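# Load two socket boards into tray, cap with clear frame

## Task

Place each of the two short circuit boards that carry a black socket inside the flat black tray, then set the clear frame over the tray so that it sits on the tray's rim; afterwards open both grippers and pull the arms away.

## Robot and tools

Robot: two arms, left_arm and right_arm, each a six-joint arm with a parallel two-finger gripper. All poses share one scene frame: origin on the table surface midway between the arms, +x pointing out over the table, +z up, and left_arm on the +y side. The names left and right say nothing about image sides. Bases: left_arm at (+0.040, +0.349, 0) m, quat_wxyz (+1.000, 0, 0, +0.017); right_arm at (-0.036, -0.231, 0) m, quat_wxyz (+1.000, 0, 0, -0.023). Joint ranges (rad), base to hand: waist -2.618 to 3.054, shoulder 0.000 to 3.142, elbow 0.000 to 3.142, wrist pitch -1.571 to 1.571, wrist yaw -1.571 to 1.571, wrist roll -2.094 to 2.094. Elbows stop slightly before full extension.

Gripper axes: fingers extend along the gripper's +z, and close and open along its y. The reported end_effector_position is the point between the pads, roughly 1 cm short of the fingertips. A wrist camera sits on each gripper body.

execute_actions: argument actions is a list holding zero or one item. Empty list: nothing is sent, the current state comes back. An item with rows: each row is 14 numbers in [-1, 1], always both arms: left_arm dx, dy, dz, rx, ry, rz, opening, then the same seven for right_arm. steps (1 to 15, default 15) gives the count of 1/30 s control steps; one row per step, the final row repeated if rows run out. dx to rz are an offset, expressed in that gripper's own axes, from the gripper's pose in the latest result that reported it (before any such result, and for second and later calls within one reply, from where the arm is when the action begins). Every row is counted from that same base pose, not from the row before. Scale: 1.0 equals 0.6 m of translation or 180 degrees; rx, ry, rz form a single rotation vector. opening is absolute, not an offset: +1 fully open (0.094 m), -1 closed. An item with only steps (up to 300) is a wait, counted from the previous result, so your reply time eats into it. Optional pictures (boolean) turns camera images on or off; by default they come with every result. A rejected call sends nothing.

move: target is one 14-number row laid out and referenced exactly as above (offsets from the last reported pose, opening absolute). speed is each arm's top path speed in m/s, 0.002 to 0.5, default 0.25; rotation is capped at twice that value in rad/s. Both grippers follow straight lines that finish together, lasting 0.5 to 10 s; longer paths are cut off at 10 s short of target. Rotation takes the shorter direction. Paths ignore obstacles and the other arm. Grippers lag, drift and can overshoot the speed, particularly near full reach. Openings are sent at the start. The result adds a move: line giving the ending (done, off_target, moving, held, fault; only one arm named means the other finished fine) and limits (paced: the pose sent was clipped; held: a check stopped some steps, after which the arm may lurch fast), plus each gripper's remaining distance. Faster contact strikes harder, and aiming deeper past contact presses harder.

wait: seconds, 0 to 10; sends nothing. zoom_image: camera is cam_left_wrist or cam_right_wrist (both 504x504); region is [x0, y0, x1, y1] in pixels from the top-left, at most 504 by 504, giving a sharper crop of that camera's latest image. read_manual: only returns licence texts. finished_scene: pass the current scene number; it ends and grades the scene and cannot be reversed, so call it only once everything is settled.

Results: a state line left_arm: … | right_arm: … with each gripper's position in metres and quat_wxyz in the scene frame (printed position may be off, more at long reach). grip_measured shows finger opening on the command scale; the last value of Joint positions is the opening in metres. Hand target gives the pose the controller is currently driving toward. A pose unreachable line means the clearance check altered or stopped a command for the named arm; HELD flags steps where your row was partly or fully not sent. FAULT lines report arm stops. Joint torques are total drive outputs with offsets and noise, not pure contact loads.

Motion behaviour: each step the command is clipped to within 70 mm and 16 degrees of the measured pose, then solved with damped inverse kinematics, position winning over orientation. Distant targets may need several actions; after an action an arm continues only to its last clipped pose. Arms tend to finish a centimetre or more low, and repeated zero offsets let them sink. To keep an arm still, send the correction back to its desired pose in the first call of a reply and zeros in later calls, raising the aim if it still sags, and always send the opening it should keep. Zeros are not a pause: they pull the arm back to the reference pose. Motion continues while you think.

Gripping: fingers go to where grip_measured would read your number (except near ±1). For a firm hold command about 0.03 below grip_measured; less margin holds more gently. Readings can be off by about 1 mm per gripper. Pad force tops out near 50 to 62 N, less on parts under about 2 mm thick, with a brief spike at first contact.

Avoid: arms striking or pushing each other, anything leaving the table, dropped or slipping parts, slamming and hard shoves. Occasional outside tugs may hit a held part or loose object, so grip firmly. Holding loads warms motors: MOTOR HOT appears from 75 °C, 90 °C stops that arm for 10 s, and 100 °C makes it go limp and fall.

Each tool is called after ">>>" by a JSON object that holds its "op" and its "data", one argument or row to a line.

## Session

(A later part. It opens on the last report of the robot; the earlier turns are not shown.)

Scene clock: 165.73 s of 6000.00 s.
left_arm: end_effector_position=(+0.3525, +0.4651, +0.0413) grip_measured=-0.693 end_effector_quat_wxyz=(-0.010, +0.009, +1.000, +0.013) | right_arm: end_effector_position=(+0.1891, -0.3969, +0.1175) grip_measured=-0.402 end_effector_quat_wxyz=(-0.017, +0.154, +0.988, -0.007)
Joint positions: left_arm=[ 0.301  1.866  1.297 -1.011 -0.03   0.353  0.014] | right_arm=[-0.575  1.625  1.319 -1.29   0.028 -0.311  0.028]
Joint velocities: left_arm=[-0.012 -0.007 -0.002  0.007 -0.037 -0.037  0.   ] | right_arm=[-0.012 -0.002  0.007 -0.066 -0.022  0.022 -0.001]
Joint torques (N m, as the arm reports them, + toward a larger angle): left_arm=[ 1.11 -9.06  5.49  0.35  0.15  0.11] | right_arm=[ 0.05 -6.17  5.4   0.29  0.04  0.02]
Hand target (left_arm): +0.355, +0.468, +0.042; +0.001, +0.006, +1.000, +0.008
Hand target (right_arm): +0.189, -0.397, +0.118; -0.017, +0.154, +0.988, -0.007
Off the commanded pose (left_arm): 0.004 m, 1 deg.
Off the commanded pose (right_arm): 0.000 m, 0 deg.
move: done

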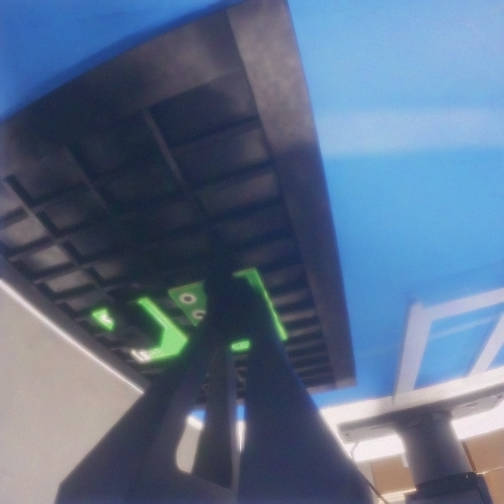

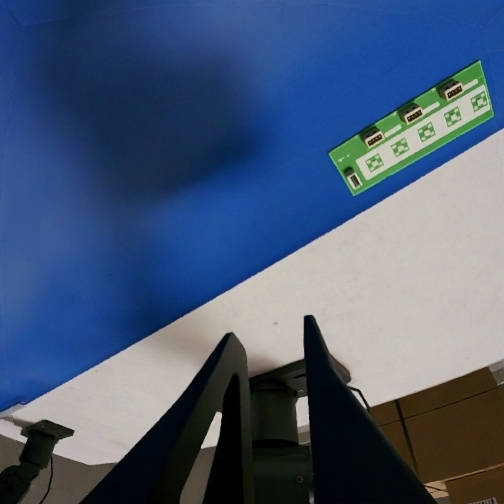

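>>> {"op": "move", "data": {
  "target": [0,0,0.033,0,0,0,-0.73,0,0,0,0,0,0,-0.4],
  "speed": 0.03
}}

>>> {"op": "move", "data": {
  "target": [0,0,0,0,0,0,-0.5,0,0,0,0,0,0,-0.4]
}}

>>> {"op": "move", "data": {
  "target": [0,0,-0.16,0,-0.02,0,-0.5,0,0,0,0,0,0,-0.4]
}}

>>> {"op": "move", "data": {
  "target": [0.18,-0.26,0,0,0,0,-0.4,0,0,0,0,0,0,-0.4]
}}

Scene clock: 170.97 s of 6000.00 s.
left_arm: end_effector_position=(+0.3486, +0.4638, +0.0250) grip_measured=-0.693 end_effector_quat_wxyz=(-0.019, +0.009, +1.000, +0.009) | right_arm: end_effector_position=(+0.1891, -0.3969, +0.1175) grip_measured=-0.402 end_effector_quat_wxyz=(-0.017, +0.154, +0.988, -0.007)
Joint positions: left_arm=[ 0.301  1.891  1.26  -0.969 -0.03   0.353  0.014] | right_arm=[-0.575  1.625  1.319 -1.29   0.028 -0.311  0.028]
Joint velocities: left_arm=[-0.002 -0.002  0.007 -0.022  0.022 -0.037 -0.001] | right_arm=[-0.017 -0.017  0.007 -0.037  0.037  0.007 -0.001]
Joint torques (N m, as the arm reports them, + toward a larger angle): left_arm=[-0.02 -8.29  4.86  0.58  0.08  0.01] | right_arm=[ 0.06 -6.21  5.41  0.3   0.04  0.02]
Hand target (left_arm): +0.352, +0.465, +0.022; -0.010, +0.008, +1.000, +0.012
Hand target (right_arm): +0.189, -0.397, +0.118; -0.017, +0.154, +0.988, -0.007
Off the commanded pose (left_arm): 0.005 m, 1 deg.
Off the commanded pose (right_arm): 0.000 m, 0 deg.
After step 90, 1.33 s passed at rest.
move: done

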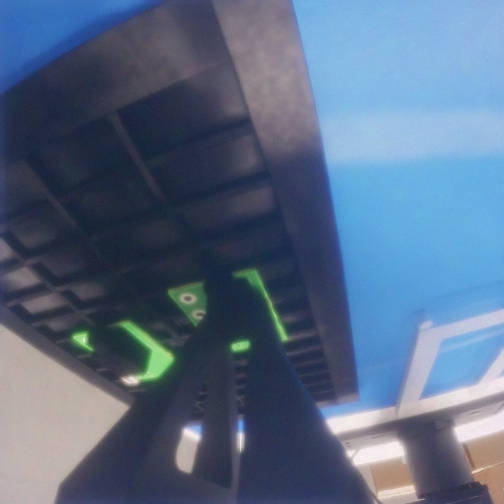

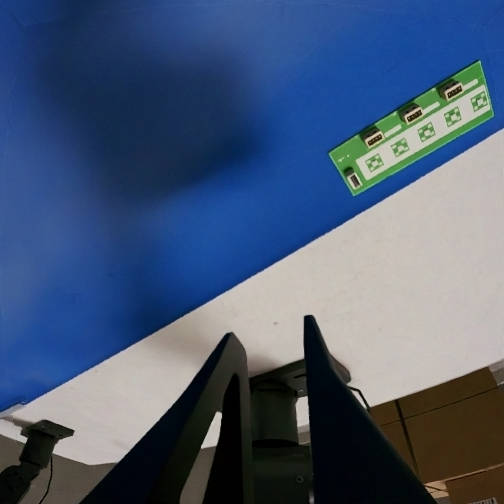

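Scene clock: 171.47 s of 6000.00 s.
left_arm: end_effector_position=(+0.3486, +0.4638, +0.0250) grip_measured=-0.502 end_effector_quat_wxyz=(-0.019, +0.009, +1.000, +0.009) | right_arm: end_effector_position=(+0.1891, -0.3969, +0.1175) grip_measured=-0.402 end_effector_quat_wxyz=(-0.017, +0.154, +0.988, -0.007)
Joint positions: left_arm=[ 0.301  1.891  1.26  -0.969 -0.03   0.353  0.023] | right_arm=[-0.575  1.625  1.319 -1.29   0.028 -0.311  0.028]
Joint velocities: left_arm=[-0.027  0.007 -0.022  0.037 -0.051 -0.066 -0.   ] | right_arm=[-0.002  0.022  0.027 -0.066  0.022 -0.022  0.001]
Joint torques (N m, as the arm reports them, + toward a larger angle): left_arm=[ 0.06 -8.51  5.76  0.24  0.03 -0.02] | right_arm=[ 0.05 -6.17  5.42  0.29  0.04  0.02]
Hand target (left_arm): +0.349, +0.464, +0.025; -0.019, +0.009, +1.000, +0.009
Hand target (right_arm): +0.189, -0.397, +0.118; -0.017, +0.154, +0.988, -0.007
Off the commanded pose (left_arm): 0.000 m, 0 deg.
Off the commanded pose (right_arm): 0.000 m, 0 deg.
move: done

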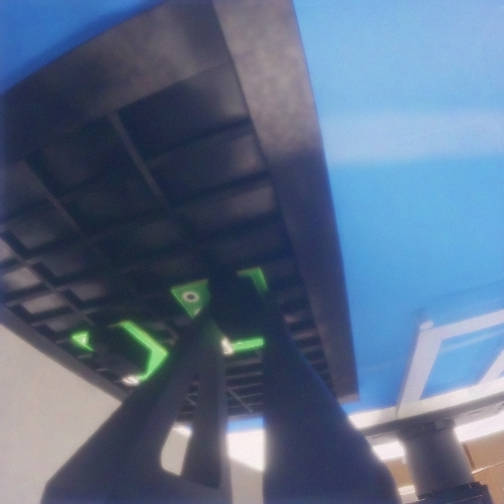

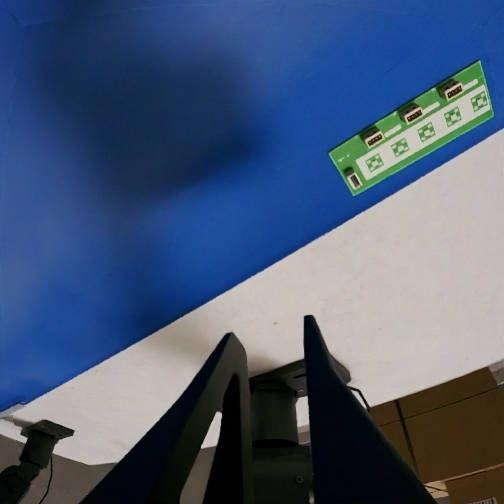

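Scene clock: 172.57 s of 6000.00 s.
left_arm: end_effector_position=(+0.3481, +0.4627, +0.1139) grip_measured=-0.502 end_effector_quat_wxyz=(+0.002, +0.008, +1.000, +0.014) | right_arm: end_effector_position=(+0.1891, -0.3969, +0.1175) grip_measured=-0.402 end_effector_quat_wxyz=(-0.017, +0.154, +0.988, -0.007)
Joint positions: left_arm=[ 0.301  1.774  1.474 -1.258 -0.025  0.353  0.023] | right_arm=[-0.575  1.625  1.319 -1.29   0.028 -0.311  0.028]
Joint velocities: left_arm=[-0.007  0.007  0.002  0.037 -0.007 -0.022  0.   ] | right_arm=[ 0.007  0.002 -0.017  0.007 -0.022 -0.022 -0.   ]
Joint torques (N m, as the arm reports them, + toward a larger angle): left_arm=[ 0.74 -8.54  8.1   0.26  0.18  0.06] | right_arm=[ 0.05 -6.17  5.44  0.29  0.04  0.02]
Hand target (left_arm): +0.351, +0.463, +0.121; +0.013, +0.009, +1.000, +0.009
Hand target (right_arm): +0.189, -0.397, +0.118; -0.017, +0.154, +0.988, -0.007
Off the commanded pose (left_arm): 0.008 m, 1 deg.
Off the commanded pose (right_arm): 0.000 m, 0 deg.
move: done

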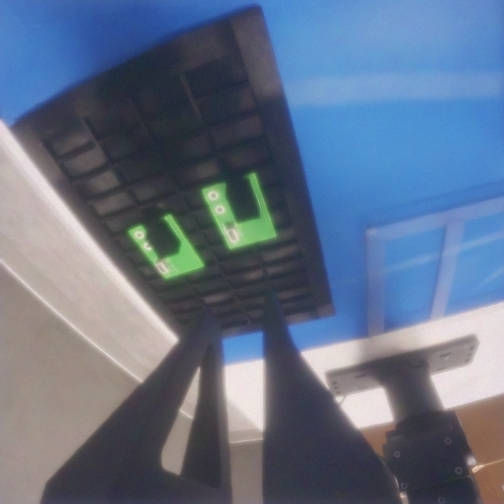

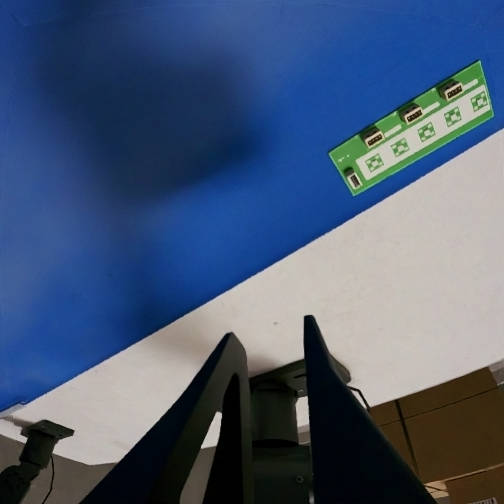

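Scene clock: 174.03 s of 6000.00 s.
left_arm: end_effector_position=(+0.2409, +0.3087, +0.1078) grip_measured=-0.402 end_effector_quat_wxyz=(-0.002, +0.009, +1.000, +0.012) | right_arm: end_effector_position=(+0.1891, -0.3969, +0.1175) grip_measured=-0.402 end_effector_quat_wxyz=(-0.017, +0.154, +0.988, -0.007)
Joint positions: left_arm=[-0.259  1.324  1.011 -1.267 -0.022 -0.206  0.028] | right_arm=[-0.575  1.625  1.319 -1.29   0.028 -0.311  0.028]
Joint velocities: left_arm=[-0.012 -0.012 -0.012 -0.037  0.037  0.007 -0.001] | right_arm=[-0.022 -0.007 -0.007 -0.051  0.007  0.007 -0.001]
Joint torques (N m, as the arm reports them, + toward a larger angle): left_arm=[-1.   -5.6   5.77  0.24 -0.07 -0.05] | right_arm=[ 0.02 -6.17  5.41  0.29  0.04  0.02]
Hand target (left_arm): +0.238, +0.308, +0.110; +0.004, +0.008, +1.000, +0.014
Hand target (right_arm): +0.189, -0.397, +0.118; -0.017, +0.154, +0.988, -0.007
Off the commanded pose (left_arm): 0.004 m, 1 deg.
Off the commanded pose (right_arm): 0.000 m, 0 deg.
move: done

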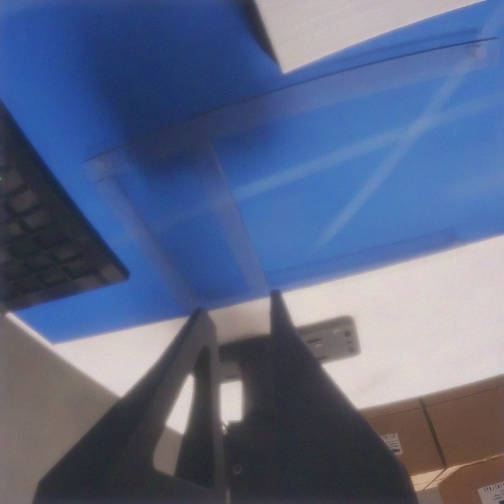

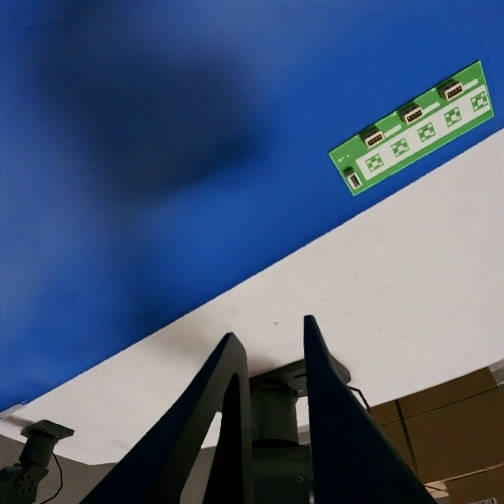

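>>> {"op": "move", "data": {
  "target": [0.012,0.01,0.09,0,-0.12,0.01,-0.3,0,0,0,0,0,0,-0.4],
  "speed": 0.1
}}

Scene clock: 201.70 s of 6000.00 s.
left_arm: end_effector_position=(+0.2279, +0.3170, +0.0506) grip_measured=-0.302 end_effector_quat_wxyz=(+0.165, +0.021, +0.986, +0.009) | right_arm: end_effector_position=(+0.1891, -0.3969, +0.1175) grip_measured=-0.402 end_effector_quat_wxyz=(-0.017, +0.154, +0.988, -0.007)
Joint positions: left_arm=[-0.302  0.939  0.516 -0.829 -0.097 -0.209  0.033] | right_arm=[-0.575  1.625  1.319 -1.29   0.028 -0.311  0.028]
Joint velocities: left_arm=[ 0.002  0.002 -0.002 -0.022  0.037 -0.022  0.   ] | right_arm=[-0.002 -0.027 -0.017 -0.095 -0.051  0.022  0.   ]
Joint torques (N m, as the arm reports them, + toward a larger angle): left_arm=[-0.98 -2.8   6.29  1.12 -0.12  0.03] | right_arm=[ 0.01 -6.17  5.41  0.3   0.04  0.02]
Hand target (left_arm): +0.233, +0.316, +0.054; +0.185, +0.025, +0.982, +0.010
Hand target (right_arm): +0.189, -0.397, +0.118; -0.017, +0.154, +0.988, -0.007
Off the commanded pose (left_arm): 0.007 m, 2 deg.
Off the commanded pose (right_arm): 0.000 m, 0 deg.
After step 90, 22.23 s passed at rest.
move: done

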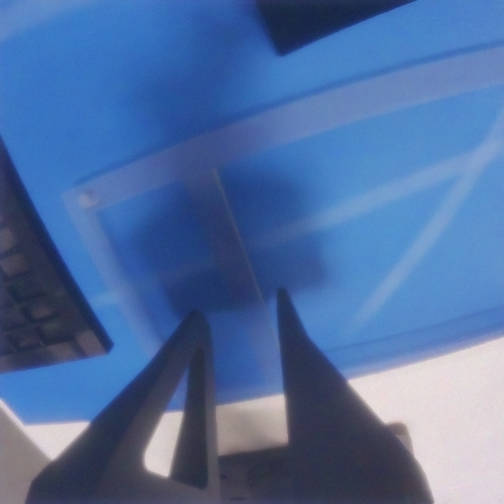

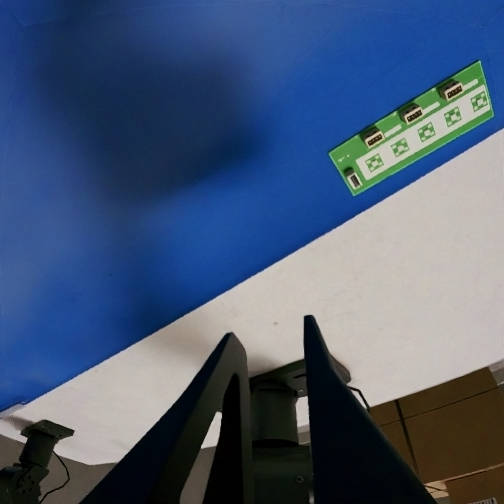

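>>> {"op": "move", "data": {
  "target": [0,0,0.052,0,0,0,-0.3,0,0,0,0,0,0,-0.4],
  "speed": 0.04
}}

Scene clock: 205.37 s of 6000.00 s.
left_arm: end_effector_position=(+0.2350, +0.3166, +0.0223) grip_measured=-0.302 end_effector_quat_wxyz=(+0.161, +0.022, +0.987, +0.012) | right_arm: end_effector_position=(+0.1891, -0.3969, +0.1175) grip_measured=-0.402 end_effector_quat_wxyz=(-0.017, +0.154, +0.988, -0.007)
Joint positions: left_arm=[-0.295  1.032  0.439 -0.669 -0.098 -0.2    0.033] | right_arm=[-0.575  1.625  1.319 -1.29   0.028 -0.311  0.028]
Joint velocities: left_arm=[-0.012  0.007 -0.002 -0.037 -0.037 -0.051 -0.001] | right_arm=[-0.027 -0.007  0.017 -0.066 -0.022 -0.051  0.001]
Joint torques (N m, as the arm reports them, + toward a larger angle): left_arm=[ 0.93 -1.15  6.11  1.16  0.03  0.15] | right_arm=[ 0.06 -6.16  5.42  0.3   0.04  0.03]
Hand target (left_arm): +0.238, +0.317, +0.021; +0.165, +0.021, +0.986, +0.009
Hand target (right_arm): +0.189, -0.397, +0.118; -0.017, +0.154, +0.988, -0.007
Off the commanded pose (left_arm): 0.003 m, 1 deg.
Off the commanded pose (right_arm): 0.000 m, 0 deg.
move: done

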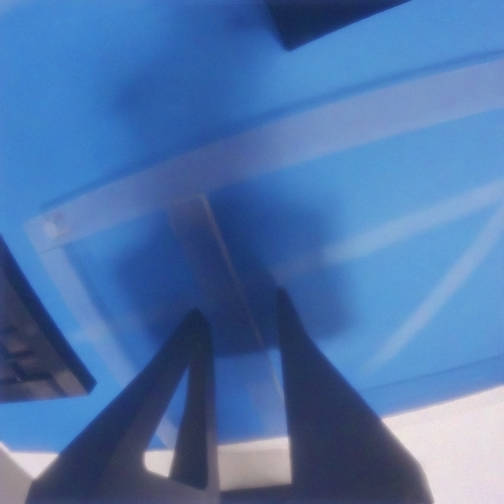

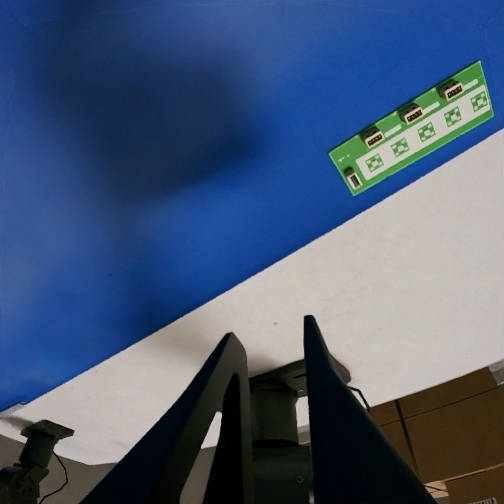

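>>> {"op": "move", "data": {
  "target": [0.02,0.014,0.01,0,0,0,-0.3,0,0,0,0,0,0,-0.4],
  "speed": 0.03
}}

>>> {"op": "move", "data": {
  "target": [0,0,0,0,0,0,-0.78,0,0,0,0,0,0,-0.4]
}}

Scene clock: 209.30 s of 6000.00 s.
left_arm: end_effector_position=(+0.2285, +0.3215, +0.0152) grip_measured=-0.302 end_effector_quat_wxyz=(+0.160, +0.021, +0.987, +0.007) | right_arm: end_effector_position=(+0.1891, -0.3969, +0.1175) grip_measured=-0.402 end_effector_quat_wxyz=(-0.017, +0.154, +0.988, -0.007)
Joint positions: left_arm=[-0.261  1.003  0.398 -0.653 -0.078 -0.17   0.033] | right_arm=[-0.575  1.625  1.319 -1.29   0.028 -0.311  0.028]
Joint velocities: left_arm=[-0.002 -0.007 -0.002 -0.066 -0.037  0.007 -0.   ] | right_arm=[-0.027  0.002 -0.027  0.037 -0.051 -0.037  0.   ]
Joint torques (N m, as the arm reports them, + toward a larger angle): left_arm=[ 0.71 -2.77  4.97  0.94 -0.03  0.1 ] | right_arm=[ 0.04 -6.16  5.43  0.3   0.03  0.02]
Hand target (left_arm): +0.226, +0.326, +0.013; +0.161, +0.022, +0.987, +0.012
Hand target (right_arm): +0.189, -0.397, +0.118; -0.017, +0.154, +0.988, -0.007
Off the commanded pose (left_arm): 0.005 m, 1 deg.
Off the commanded pose (right_arm): 0.000 m, 0 deg.
After step 90, 0.17 s passed at rest.
move: done

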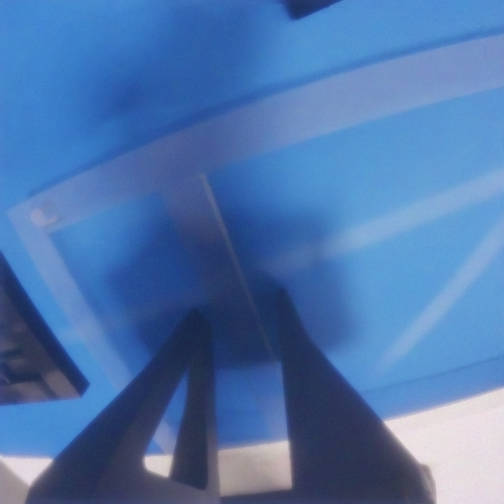

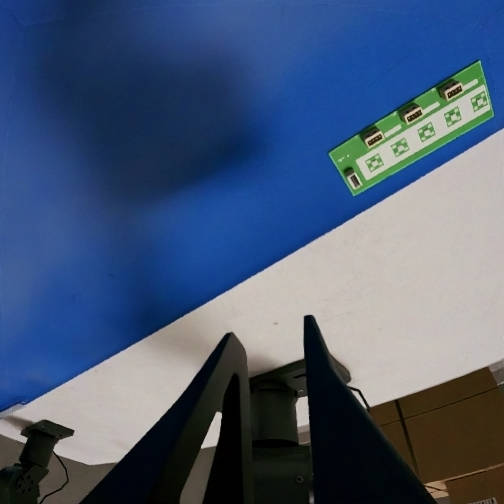

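Scene clock: 209.80 s of 6000.00 s.
left_arm: end_effector_position=(+0.2284, +0.3211, +0.0152) grip_measured=-0.729 end_effector_quat_wxyz=(+0.160, +0.022, +0.987, +0.006) | right_arm: end_effector_position=(+0.1891, -0.3969, +0.1175) grip_measured=-0.402 end_effector_quat_wxyz=(-0.017, +0.154, +0.988, -0.007)
Joint positions: left_arm=[-0.261  1.003  0.398 -0.653 -0.076 -0.17   0.013] | right_arm=[-0.575  1.625  1.319 -1.29   0.028 -0.311  0.028]
Joint velocities: left_arm=[ 0.017 -0.022 -0.017  0.051 -0.022 -0.081 -0.   ] | right_arm=[-0.002 -0.022 -0.002  0.11  -0.066 -0.066  0.001]
Joint torques (N m, as the arm reports them, + toward a larger angle): left_arm=[-0.37 -1.48  6.45  0.88 -0.01  0.  ] | right_arm=[ 0.07 -6.15  5.42  0.29  0.04  0.01]
Hand target (left_arm): +0.228, +0.322, +0.015; +0.160, +0.021, +0.987, +0.007
Hand target (right_arm): +0.189, -0.397, +0.118; -0.017, +0.154, +0.988, -0.007
Off the commanded pose (left_arm): 0.000 m, 0 deg.
Off the commanded pose (right_arm): 0.000 m, 0 deg.
move: done

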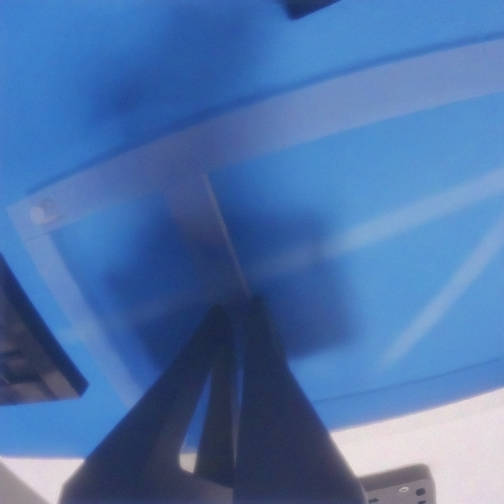

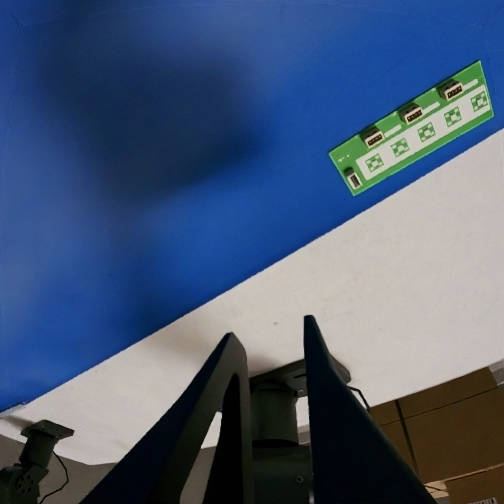

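>>> {"op": "move", "data": {
  "target": [-0.04,0,-0.12,0,0,0,-0.78,0,0,0,0,0,0,-0.4],
  "speed": 0.08
}}

>>> {"op": "move", "data": {
  "target": [0,0.32,-0.01,0,0,0,-0.78,0,0,0,0,0,0,-0.4],
  "speed": 0.12
}}

Scene clock: 215.63 s of 6000.00 s.
left_arm: end_effector_position=(+0.2202, +0.3230, +0.0775) grip_measured=-0.729 end_effector_quat_wxyz=(+0.135, +0.023, +0.991, +0.011) | right_arm: end_effector_position=(+0.1891, -0.3969, +0.1175) grip_measured=-0.402 end_effector_quat_wxyz=(-0.017, +0.154, +0.988, -0.007)
Joint positions: left_arm=[-0.261  0.947  0.644 -1.008 -0.076 -0.17   0.013] | right_arm=[-0.575  1.625  1.319 -1.29   0.028 -0.311  0.028]
Joint velocities: left_arm=[-0.002  0.007 -0.002 -0.051 -0.037 -0.051 -0.   ] | right_arm=[ 0.002  0.007  0.012 -0.037 -0.066  0.007  0.   ]
Joint torques (N m, as the arm reports them, + toward a larger angle): left_arm=[-0.29 -3.12  9.67  0.82 -0.03 -0.07] | right_arm=[ 0.05 -6.15  5.4   0.29  0.04  0.03]
Hand target (left_arm): +0.228, +0.320, +0.091; +0.160, +0.022, +0.987, +0.006
Hand target (right_arm): +0.189, -0.397, +0.118; -0.017, +0.154, +0.988, -0.007
Off the commanded pose (left_arm): 0.016 m, 3 deg.
Off the commanded pose (right_arm): 0.000 m, 0 deg.
After step 90, 1.30 s passed at rest.
move: off_target (left_arm)

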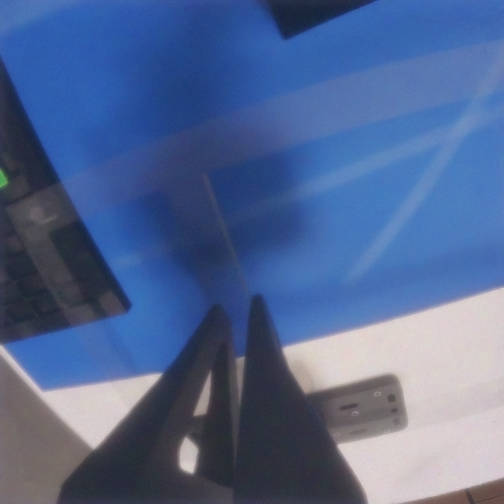

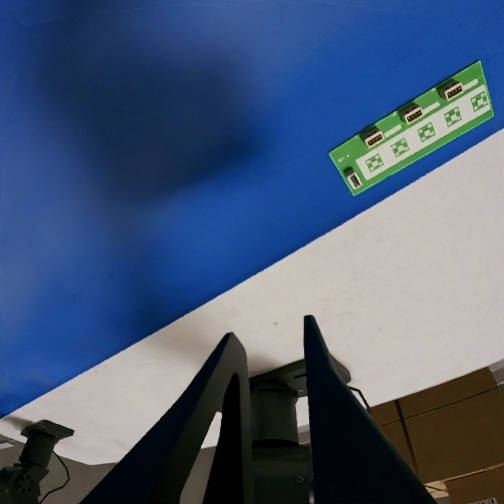

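Scene clock: 217.77 s of 6000.00 s.
left_arm: end_effector_position=(+0.2161, +0.5079, +0.0770) grip_measured=-0.729 end_effector_quat_wxyz=(+0.109, +0.019, +0.994, +0.003) | right_arm: end_effector_position=(+0.1891, -0.3969, +0.1175) grip_measured=-0.402 end_effector_quat_wxyz=(-0.017, +0.154, +0.988, -0.007)
Joint positions: left_arm=[ 0.817  1.314  0.861 -0.971  0.163  0.878  0.013] | right_arm=[-0.575  1.625  1.319 -1.29   0.028 -0.311  0.028]
Joint velocities: left_arm=[-0.002  0.002  0.002 -0.022 -0.022 -0.037  0.   ] | right_arm=[-0.022  0.002 -0.002  0.022 -0.066 -0.051 -0.   ]
Joint torques (N m, as the arm reports them, + toward a larger angle): left_arm=[ 0.8  -3.9   9.61  0.73  0.32  0.12] | right_arm=[ 0.04 -6.16  5.39  0.29  0.04  0.01]
Hand target (left_arm): +0.225, +0.515, +0.087; +0.131, +0.023, +0.991, +0.010
Hand target (right_arm): +0.189, -0.397, +0.118; -0.017, +0.154, +0.988, -0.007
Off the commanded pose (left_arm): 0.017 m, 3 deg.
Off the commanded pose (right_arm): 0.000 m, 0 deg.
move: off_target (left_arm)

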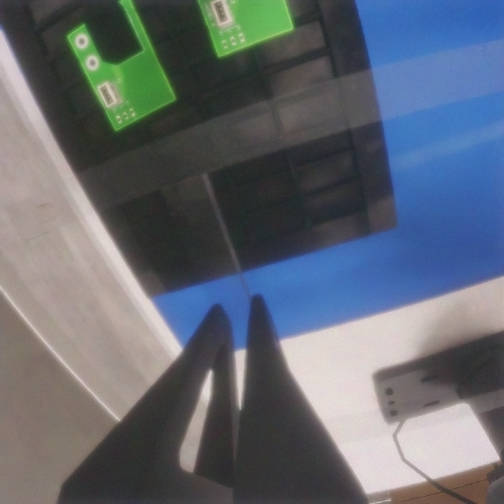

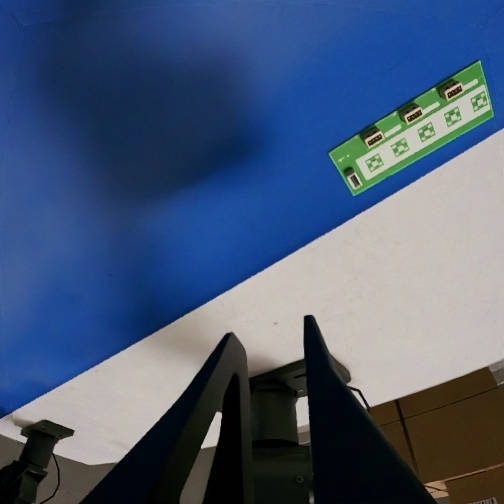

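>>> {"op": "move", "data": {
  "target": [-0.107,-0.008,0.022,-0.134,-0.019,-0.48,-0.78,0,0,0,0,0,0,-0.4],
  "speed": 0.2
}}

Scene clock: 225.87 s of 6000.00 s.
left_arm: end_effector_position=(+0.2751, +0.4962, +0.0697) grip_measured=-0.730 end_effector_quat_wxyz=(+0.095, -0.681, +0.718, +0.109) | right_arm: end_effector_position=(+0.1891, -0.3969, +0.1175) grip_measured=-0.402 end_effector_quat_wxyz=(-0.017, +0.154, +0.988, -0.007)
Joint positions: left_arm=[ 0.346  1.522  0.993 -0.943 -0.273 -1.123  0.013] | right_arm=[-0.575  1.625  1.319 -1.29   0.028 -0.311  0.028]
Joint velocities: left_arm=[-0.007  0.007 -0.022 -0.051  0.007  0.022 -0.001] | right_arm=[ 0.012 -0.002  0.002  0.022 -0.022  0.022 -0.   ]
Joint torques (N m, as the arm reports them, + toward a larger angle): left_arm=[-1.23 -5.56  9.11  0.45 -0.37 -0.1 ] | right_arm=[ 0.04 -6.18  5.43  0.29  0.03  0.02]
Hand target (left_arm): +0.282, +0.500, +0.079; -0.111, +0.682, -0.714, -0.115
Hand target (right_arm): +0.189, -0.397, +0.118; -0.017, +0.154, +0.988, -0.007
Off the commanded pose (left_arm): 0.011 m, 2 deg.
Off the commanded pose (right_arm): 0.000 m, 0 deg.
After step 90, 0.60 s passed at rest.
move: off_target (left_arm)

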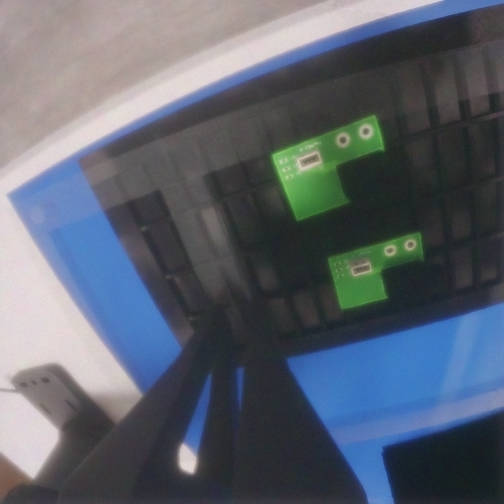

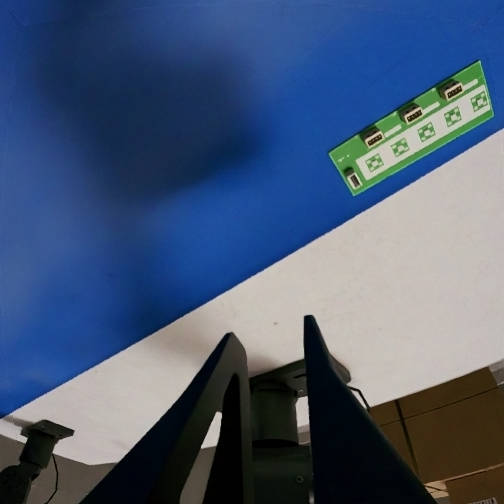

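>>> {"op": "move", "data": {
  "target": [0,-0.012,0.043,-0.008,-0.018,0,-0.78,0,0,0,0,0,0,-0.4],
  "speed": 0.04
}}

Scene clock: 229.70 s of 6000.00 s.
left_arm: end_effector_position=(+0.2793, +0.5002, +0.0435) grip_measured=-0.730 end_effector_quat_wxyz=(+0.093, -0.678, +0.717, +0.129) | right_arm: end_effector_position=(+0.1891, -0.3969, +0.1175) grip_measured=-0.402 end_effector_quat_wxyz=(-0.017, +0.154, +0.988, -0.007)
Joint positions: left_arm=[ 0.331  1.599  0.952 -0.848 -0.309 -1.137  0.013] | right_arm=[-0.575  1.625  1.319 -1.29   0.028 -0.311  0.028]
Joint velocities: left_arm=[ 0.017  0.002 -0.007  0.081 -0.037  0.007 -0.   ] | right_arm=[ 0.012 -0.002  0.032  0.007  0.007 -0.051 -0.001]
Joint torques (N m, as the arm reports them, + toward a larger angle): left_arm=[-1.19 -6.25  5.67  0.63 -0.34 -0.09] | right_arm=[ 0.06 -6.2   5.45  0.3   0.04  0.03]
Hand target (left_arm): +0.282, +0.503, +0.045; -0.107, +0.679, -0.714, -0.137
Hand target (right_arm): +0.189, -0.397, +0.118; -0.017, +0.154, +0.988, -0.007
Off the commanded pose (left_arm): 0.004 m, 2 deg.
Off the commanded pose (right_arm): 0.000 m, 0 deg.
move: done

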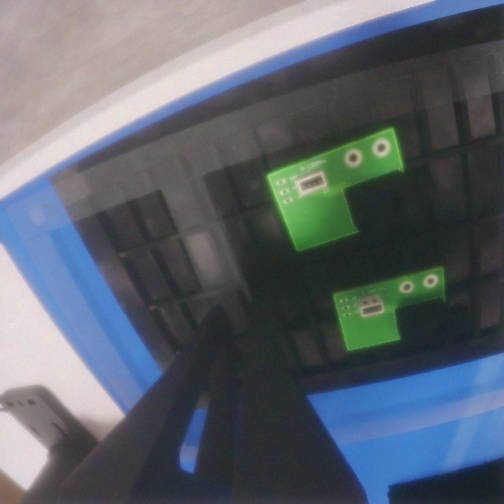

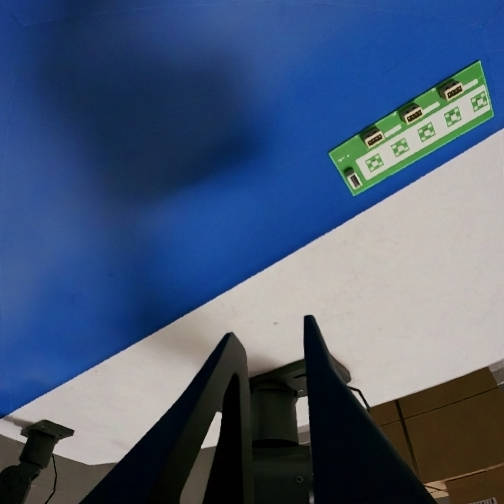

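>>> {"op": "move", "data": {
  "target": [-0.014,-0.025,0.008,0.022,-0.006,-0.014,-0.78,0,0,0,0,0,0,-0.4],
  "speed": 0.04
}}

Scene clock: 234.53 s of 6000.00 s.
left_arm: end_effector_position=(+0.2930, +0.5043, +0.0418) grip_measured=-0.730 end_effector_quat_wxyz=(-0.119, +0.684, -0.712, -0.109) | right_arm: end_effector_position=(+0.1891, -0.3969, +0.1175) grip_measured=-0.402 end_effector_quat_wxyz=(-0.017, +0.154, +0.988, -0.007)
Joint positions: left_arm=[ 0.338  1.599  0.942 -0.773 -0.292 -1.137  0.013] | right_arm=[-0.575  1.625  1.319 -1.29   0.028 -0.311  0.028]
Joint velocities: left_arm=[ 0.002  0.002 -0.007  0.037 -0.007  0.022  0.001] | right_arm=[ 0.007  0.007 -0.017 -0.007 -0.066  0.081 -0.001]
Joint torques (N m, as the arm reports them, + toward a larger angle): left_arm=[ 0.79 -5.73  5.73  0.8  -0.18 -0.06] | right_arm=[ 0.05 -6.17  5.4   0.29  0.04  0.02]
Hand target (left_arm): +0.294, +0.509, +0.041; -0.125, +0.689, -0.705, -0.108
Hand target (right_arm): +0.189, -0.397, +0.118; -0.017, +0.154, +0.988, -0.007
Off the commanded pose (left_arm): 0.005 m, 1 deg.
Off the commanded pose (right_arm): 0.000 m, 0 deg.
After step 90, 0.53 s passed at rest.
move: done

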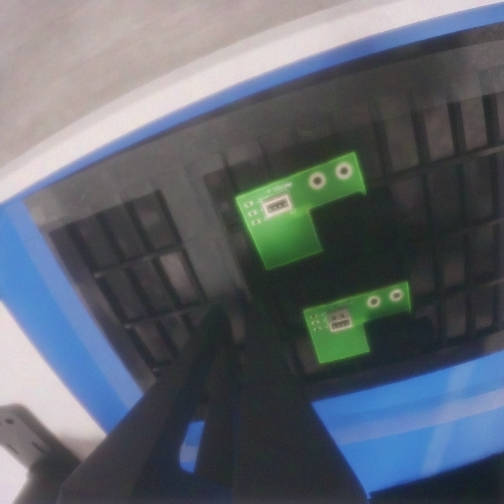

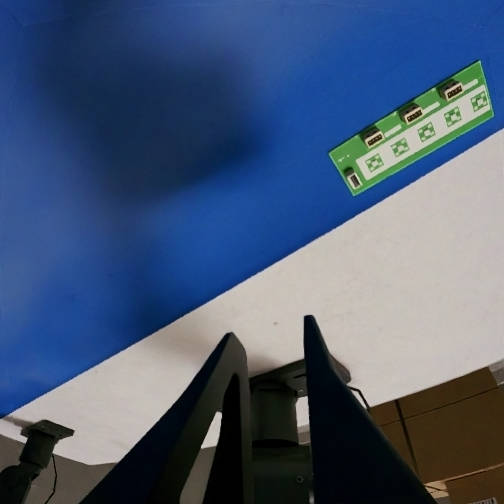

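>>> {"op": "move", "data": {
  "target": [0,0,0.018,-0.004,0,-0.014,-0.78,0,0,0,0,0,0,-0.4],
  "speed": 0.03
}}

Scene clock: 237.40 s of 6000.00 s.
left_arm: end_effector_position=(+0.2936, +0.5040, +0.0328) grip_measured=-0.730 end_effector_quat_wxyz=(-0.110, +0.692, -0.705, -0.110) | right_arm: end_effector_position=(+0.1891, -0.3969, +0.1175) grip_measured=-0.402 end_effector_quat_wxyz=(-0.017, +0.154, +0.988, -0.007)
Joint positions: left_arm=[ 0.338  1.634  0.942 -0.76  -0.289 -1.162  0.013] | right_arm=[-0.575  1.625  1.319 -1.29   0.028 -0.311  0.028]
Joint velocities: left_arm=[ 0.032 -0.007 -0.012 -0.066  0.007  0.007  0.   ] | right_arm=[-0.002 -0.002  0.002  0.007 -0.11   0.037  0.   ]
Joint torques (N m, as the arm reports them, + toward a larger angle): left_arm=[ 0.59 -6.3   4.96  0.74 -0.17 -0.04] | right_arm=[ 0.02 -6.17  5.4   0.3   0.04  0.02]
Hand target (left_arm): +0.293, +0.508, +0.032; -0.117, +0.700, -0.696, -0.110
Hand target (right_arm): +0.189, -0.397, +0.118; -0.017, +0.154, +0.988, -0.007
Off the commanded pose (left_arm): 0.004 m, 2 deg.
Off the commanded pose (right_arm): 0.000 m, 0 deg.
move: done

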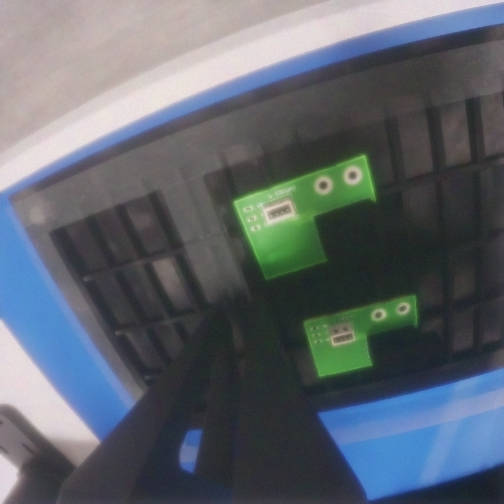

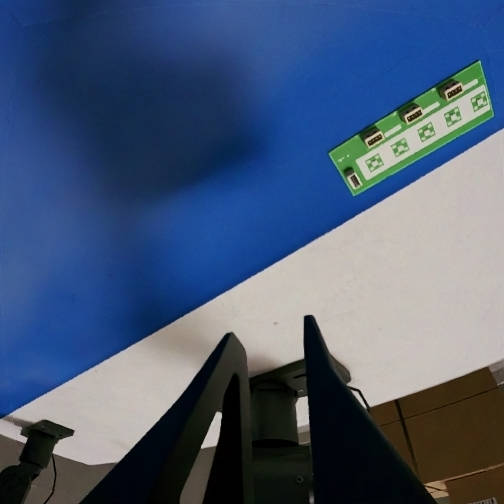

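Needs about +3 mm Y.

>>> {"op": "move", "data": {
  "target": [-0.013,0,0.006,0,0,0,-0.78,0,0,0,0,0,0,-0.4],
  "speed": 0.03
}}

>>> {"op": "move", "data": {
  "target": [0.003,0,0.014,0,0,0,-0.78,0,0,0,0,0,0,-0.4],
  "speed": 0.02
}}

Scene clock: 240.83 s of 6000.00 s.
left_arm: end_effector_position=(+0.2905, +0.5071, +0.0288) grip_measured=-0.730 end_effector_quat_wxyz=(-0.101, +0.692, -0.706, -0.111) | right_arm: end_effector_position=(+0.1891, -0.3969, +0.1175) grip_measured=-0.402 end_effector_quat_wxyz=(-0.017, +0.154, +0.988, -0.007)
Joint positions: left_arm=[ 0.356  1.647  0.942 -0.758 -0.282 -1.145  0.013] | right_arm=[-0.575  1.625  1.319 -1.29   0.028 -0.311  0.028]
Joint velocities: left_arm=[-0.002  0.002 -0.017  0.022  0.066  0.007 -0.   ] | right_arm=[-0.007 -0.002 -0.017 -0.081 -0.051 -0.066 -0.   ]
Joint torques (N m, as the arm reports them, + toward a larger angle): left_arm=[ 0.91 -6.35  6.79  0.63 -0.22  0.14] | right_arm=[ 0.03 -6.16  5.44  0.3   0.05  0.02]
Hand target (left_arm): +0.294, +0.512, +0.032; -0.110, +0.692, -0.705, -0.110
Hand target (right_arm): +0.189, -0.397, +0.118; -0.017, +0.154, +0.988, -0.007
Off the commanded pose (left_arm): 0.007 m, 1 deg.
Off the commanded pose (right_arm): 0.000 m, 0 deg.
move: done

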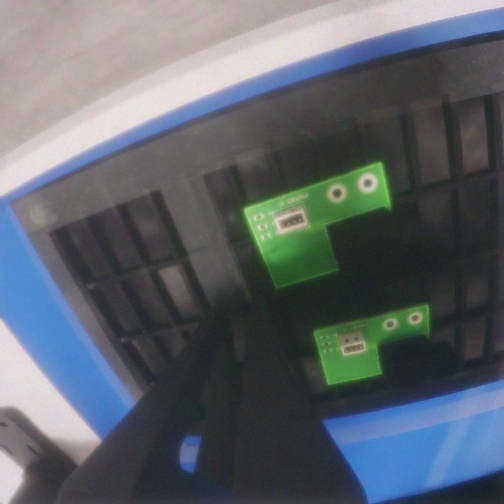

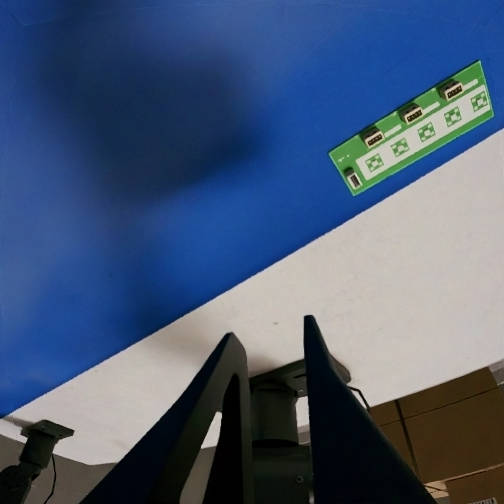

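Scene clock: 241.53 s of 6000.00 s.
left_arm: end_effector_position=(+0.2904, +0.5065, +0.0246) grip_measured=-0.730 end_effector_quat_wxyz=(-0.099, +0.692, -0.707, -0.110) | right_arm: end_effector_position=(+0.1891, -0.3969, +0.1175) grip_measured=-0.402 end_effector_quat_wxyz=(-0.017, +0.154, +0.988, -0.007)
Joint positions: left_arm=[ 0.356  1.657  0.935 -0.746 -0.279 -1.144  0.013] | right_arm=[-0.575  1.625  1.319 -1.29   0.028 -0.311  0.028]
Joint velocities: left_arm=[-0.017 -0.007  0.002  0.051  0.081 -0.022 -0.001] | right_arm=[-0.017  0.007  0.022 -0.081 -0.022 -0.007 -0.001]
Joint torques (N m, as the arm reports them, + toward a larger angle): left_arm=[ 0.15 -6.11  4.65  0.75 -0.13  0.02] | right_arm=[ 0.01 -6.14  5.42  0.29  0.03  0.02]
Hand target (left_arm): +0.290, +0.508, +0.020; -0.101, +0.692, -0.706, -0.111
Hand target (right_arm): +0.189, -0.397, +0.118; -0.017, +0.154, +0.988, -0.007
Off the commanded pose (left_arm): 0.005 m, 0 deg.
Off the commanded pose (right_arm): 0.000 m, 0 deg.
move: done

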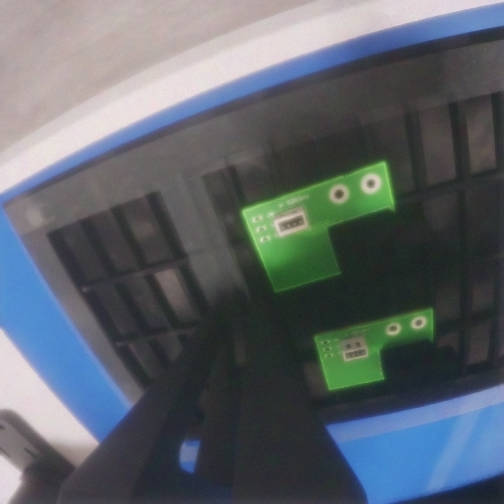

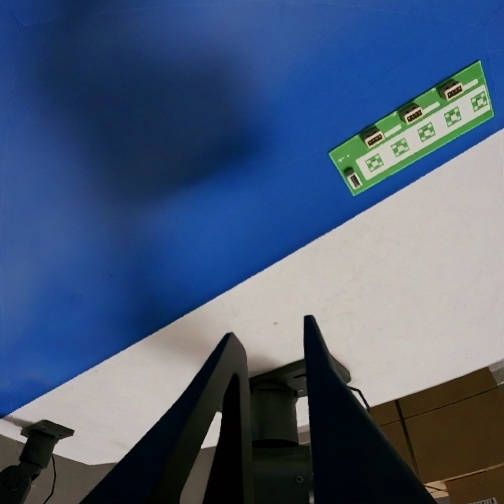

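>>> {"op": "move", "data": {
  "target": [0,0,0,0,0,0,-0.5,0,0,0,0,0,0,-0.4]
}}

>>> {"op": "move", "data": {
  "target": [-0.02,-0.04,-0.22,0,0,0,-0.5,0,0,0,0,0,0,-0.4],
  "speed": 0.15
}}

>>> {"op": "zoom_image", "data": {
  "camera": "cam_left_wrist",
  "region": [60,0,504,340]
}}

Scene clock: 245.17 s of 6000.00 s.
left_arm: end_effector_position=(+0.2896, +0.5063, +0.0246) grip_measured=-0.502 end_effector_quat_wxyz=(-0.097, +0.692, -0.707, -0.111) | right_arm: end_effector_position=(+0.1891, -0.3969, +0.1175) grip_measured=-0.402 end_effector_quat_wxyz=(-0.017, +0.154, +0.988, -0.007)
Joint positions: left_arm=[ 0.356  1.657  0.935 -0.749 -0.28  -1.144  0.023] | right_arm=[-0.575  1.625  1.319 -1.29   0.028 -0.311  0.028]
Joint velocities: left_arm=[-0.002 -0.002 -0.007  0.066 -0.007 -0.037  0.   ] | right_arm=[-0.002 -0.012  0.002 -0.051  0.051 -0.051  0.001]
Joint torques (N m, as the arm reports them, + toward a larger angle): left_arm=[-0.1  -6.38  5.85  0.57 -0.11  0.03] | right_arm=[ 0.02 -6.15  5.4   0.3   0.03  0.02]
Hand target (left_arm): +0.290, +0.506, +0.025; -0.099, +0.692, -0.707, -0.110
Hand target (right_arm): +0.189, -0.397, +0.118; -0.017, +0.154, +0.988, -0.007
Off the commanded pose (left_arm): 0.001 m, 0 deg.
Off the commanded pose (right_arm): 0.000 m, 0 deg.
move: done

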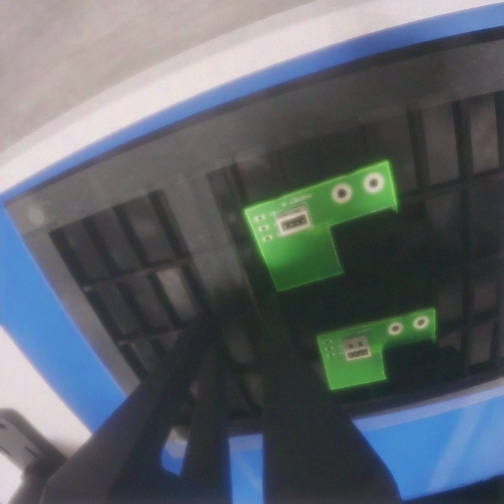

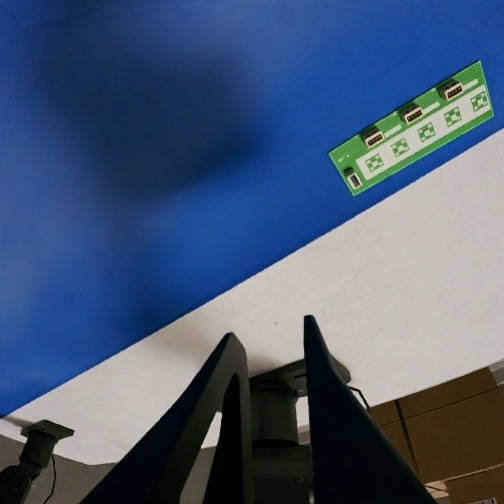

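Scene clock: 246.73 s of 6000.00 s.
left_arm: end_effector_position=(+0.3110, +0.4797, +0.1463) grip_measured=-0.502 end_effector_quat_wxyz=(-0.087, +0.690, -0.710, -0.111) | right_arm: end_effector_position=(+0.1891, -0.3969, +0.1175) grip_measured=-0.402 end_effector_quat_wxyz=(-0.017, +0.154, +0.988, -0.007)
Joint positions: left_arm=[ 0.246  1.617  1.397 -1.301 -0.279 -1.256  0.023] | right_arm=[-0.575  1.625  1.319 -1.29   0.028 -0.311  0.028]
Joint velocities: left_arm=[-0.022  0.017 -0.022 -0.037  0.007 -0.022  0.   ] | right_arm=[-0.007 -0.002 -0.017  0.051 -0.022  0.066  0.   ]
Joint torques (N m, as the arm reports them, + toward a larger angle): left_arm=[-0.73 -6.73  8.75  0.34 -0.21 -0.08] | right_arm=[ 0.02 -6.16  5.4   0.3   0.04  0.02]
Hand target (left_arm): +0.315, +0.480, +0.154; -0.098, +0.692, -0.707, -0.111
Hand target (right_arm): +0.189, -0.397, +0.118; -0.017, +0.154, +0.988, -0.007
Off the commanded pose (left_arm): 0.009 m, 1 deg.
Off the commanded pose (right_arm): 0.000 m, 0 deg.
move: done

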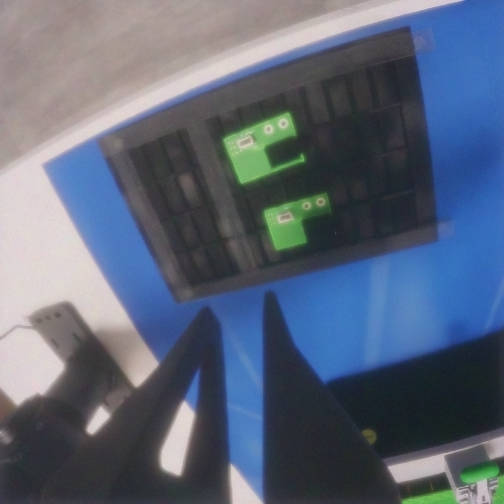

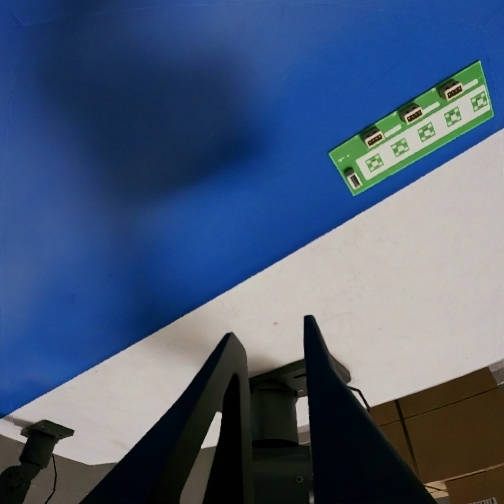

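Region (60, 0, 504, 340) of cam_left_wrist's 504x504 image, scaled by 1.135, with more detail than that image has; it fills the top 386 rows of this view, and the rest is white.

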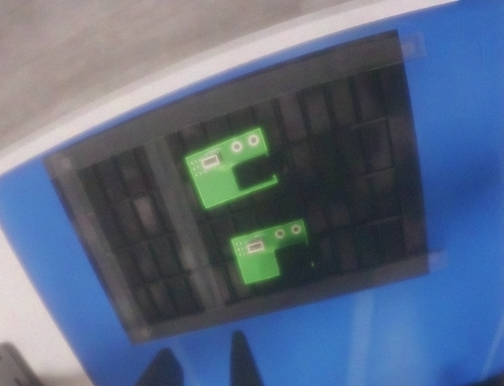

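>>> {"op": "move", "data": {
  "target": [0.012,0.026,0.185,0.012,-0.01,0,-0.45,0,0,0,0,0,0,-0.4],
  "speed": 0.1
}}

Scene clock: 252.03 s of 6000.00 s.
left_arm: end_effector_position=(+0.2925, +0.4984, +0.0384) grip_measured=-0.452 end_effector_quat_wxyz=(-0.105, +0.687, -0.711, -0.106) | right_arm: end_effector_position=(+0.1891, -0.3969, +0.1175) grip_measured=-0.402 end_effector_quat_wxyz=(-0.017, +0.154, +0.988, -0.007)
Joint positions: left_arm=[ 0.327  1.617  0.952 -0.795 -0.279 -1.158  0.026] | right_arm=[-0.575  1.625  1.319 -1.29   0.028 -0.311  0.028]
Joint velocities: left_arm=[ 0.012 -0.007  0.007 -0.007 -0.007 -0.051 -0.001] | right_arm=[ 0.022 -0.012  0.007  0.095  0.007 -0.022 -0.   ]
Joint torques (N m, as the arm reports them, + toward a larger angle): left_arm=[ 0.96 -6.42  5.47  0.71 -0.21  0.17] | right_arm=[ 0.05 -6.12  5.41  0.28  0.04  0.02]
Hand target (left_arm): +0.292, +0.503, +0.038; -0.111, +0.687, -0.710, -0.109
Hand target (right_arm): +0.189, -0.397, +0.118; -0.017, +0.154, +0.988, -0.007
Off the commanded pose (left_arm): 0.006 m, 1 deg.
Off the commanded pose (right_arm): 0.000 m, 0 deg.
After step 90, 0.57 s passed at rest.
move: done

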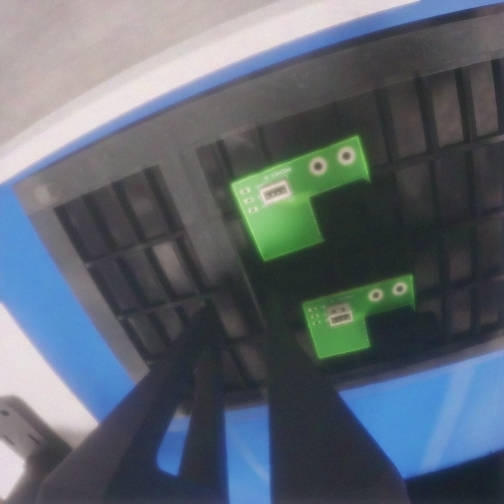

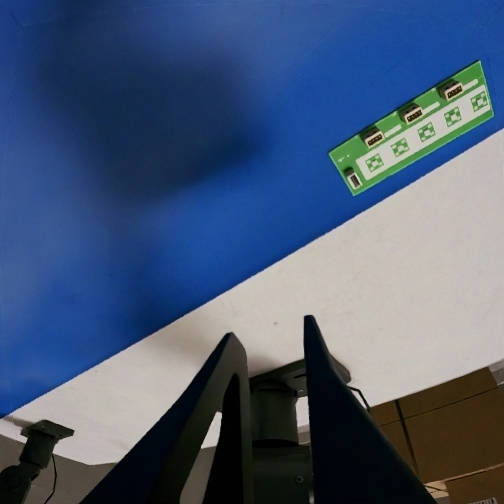

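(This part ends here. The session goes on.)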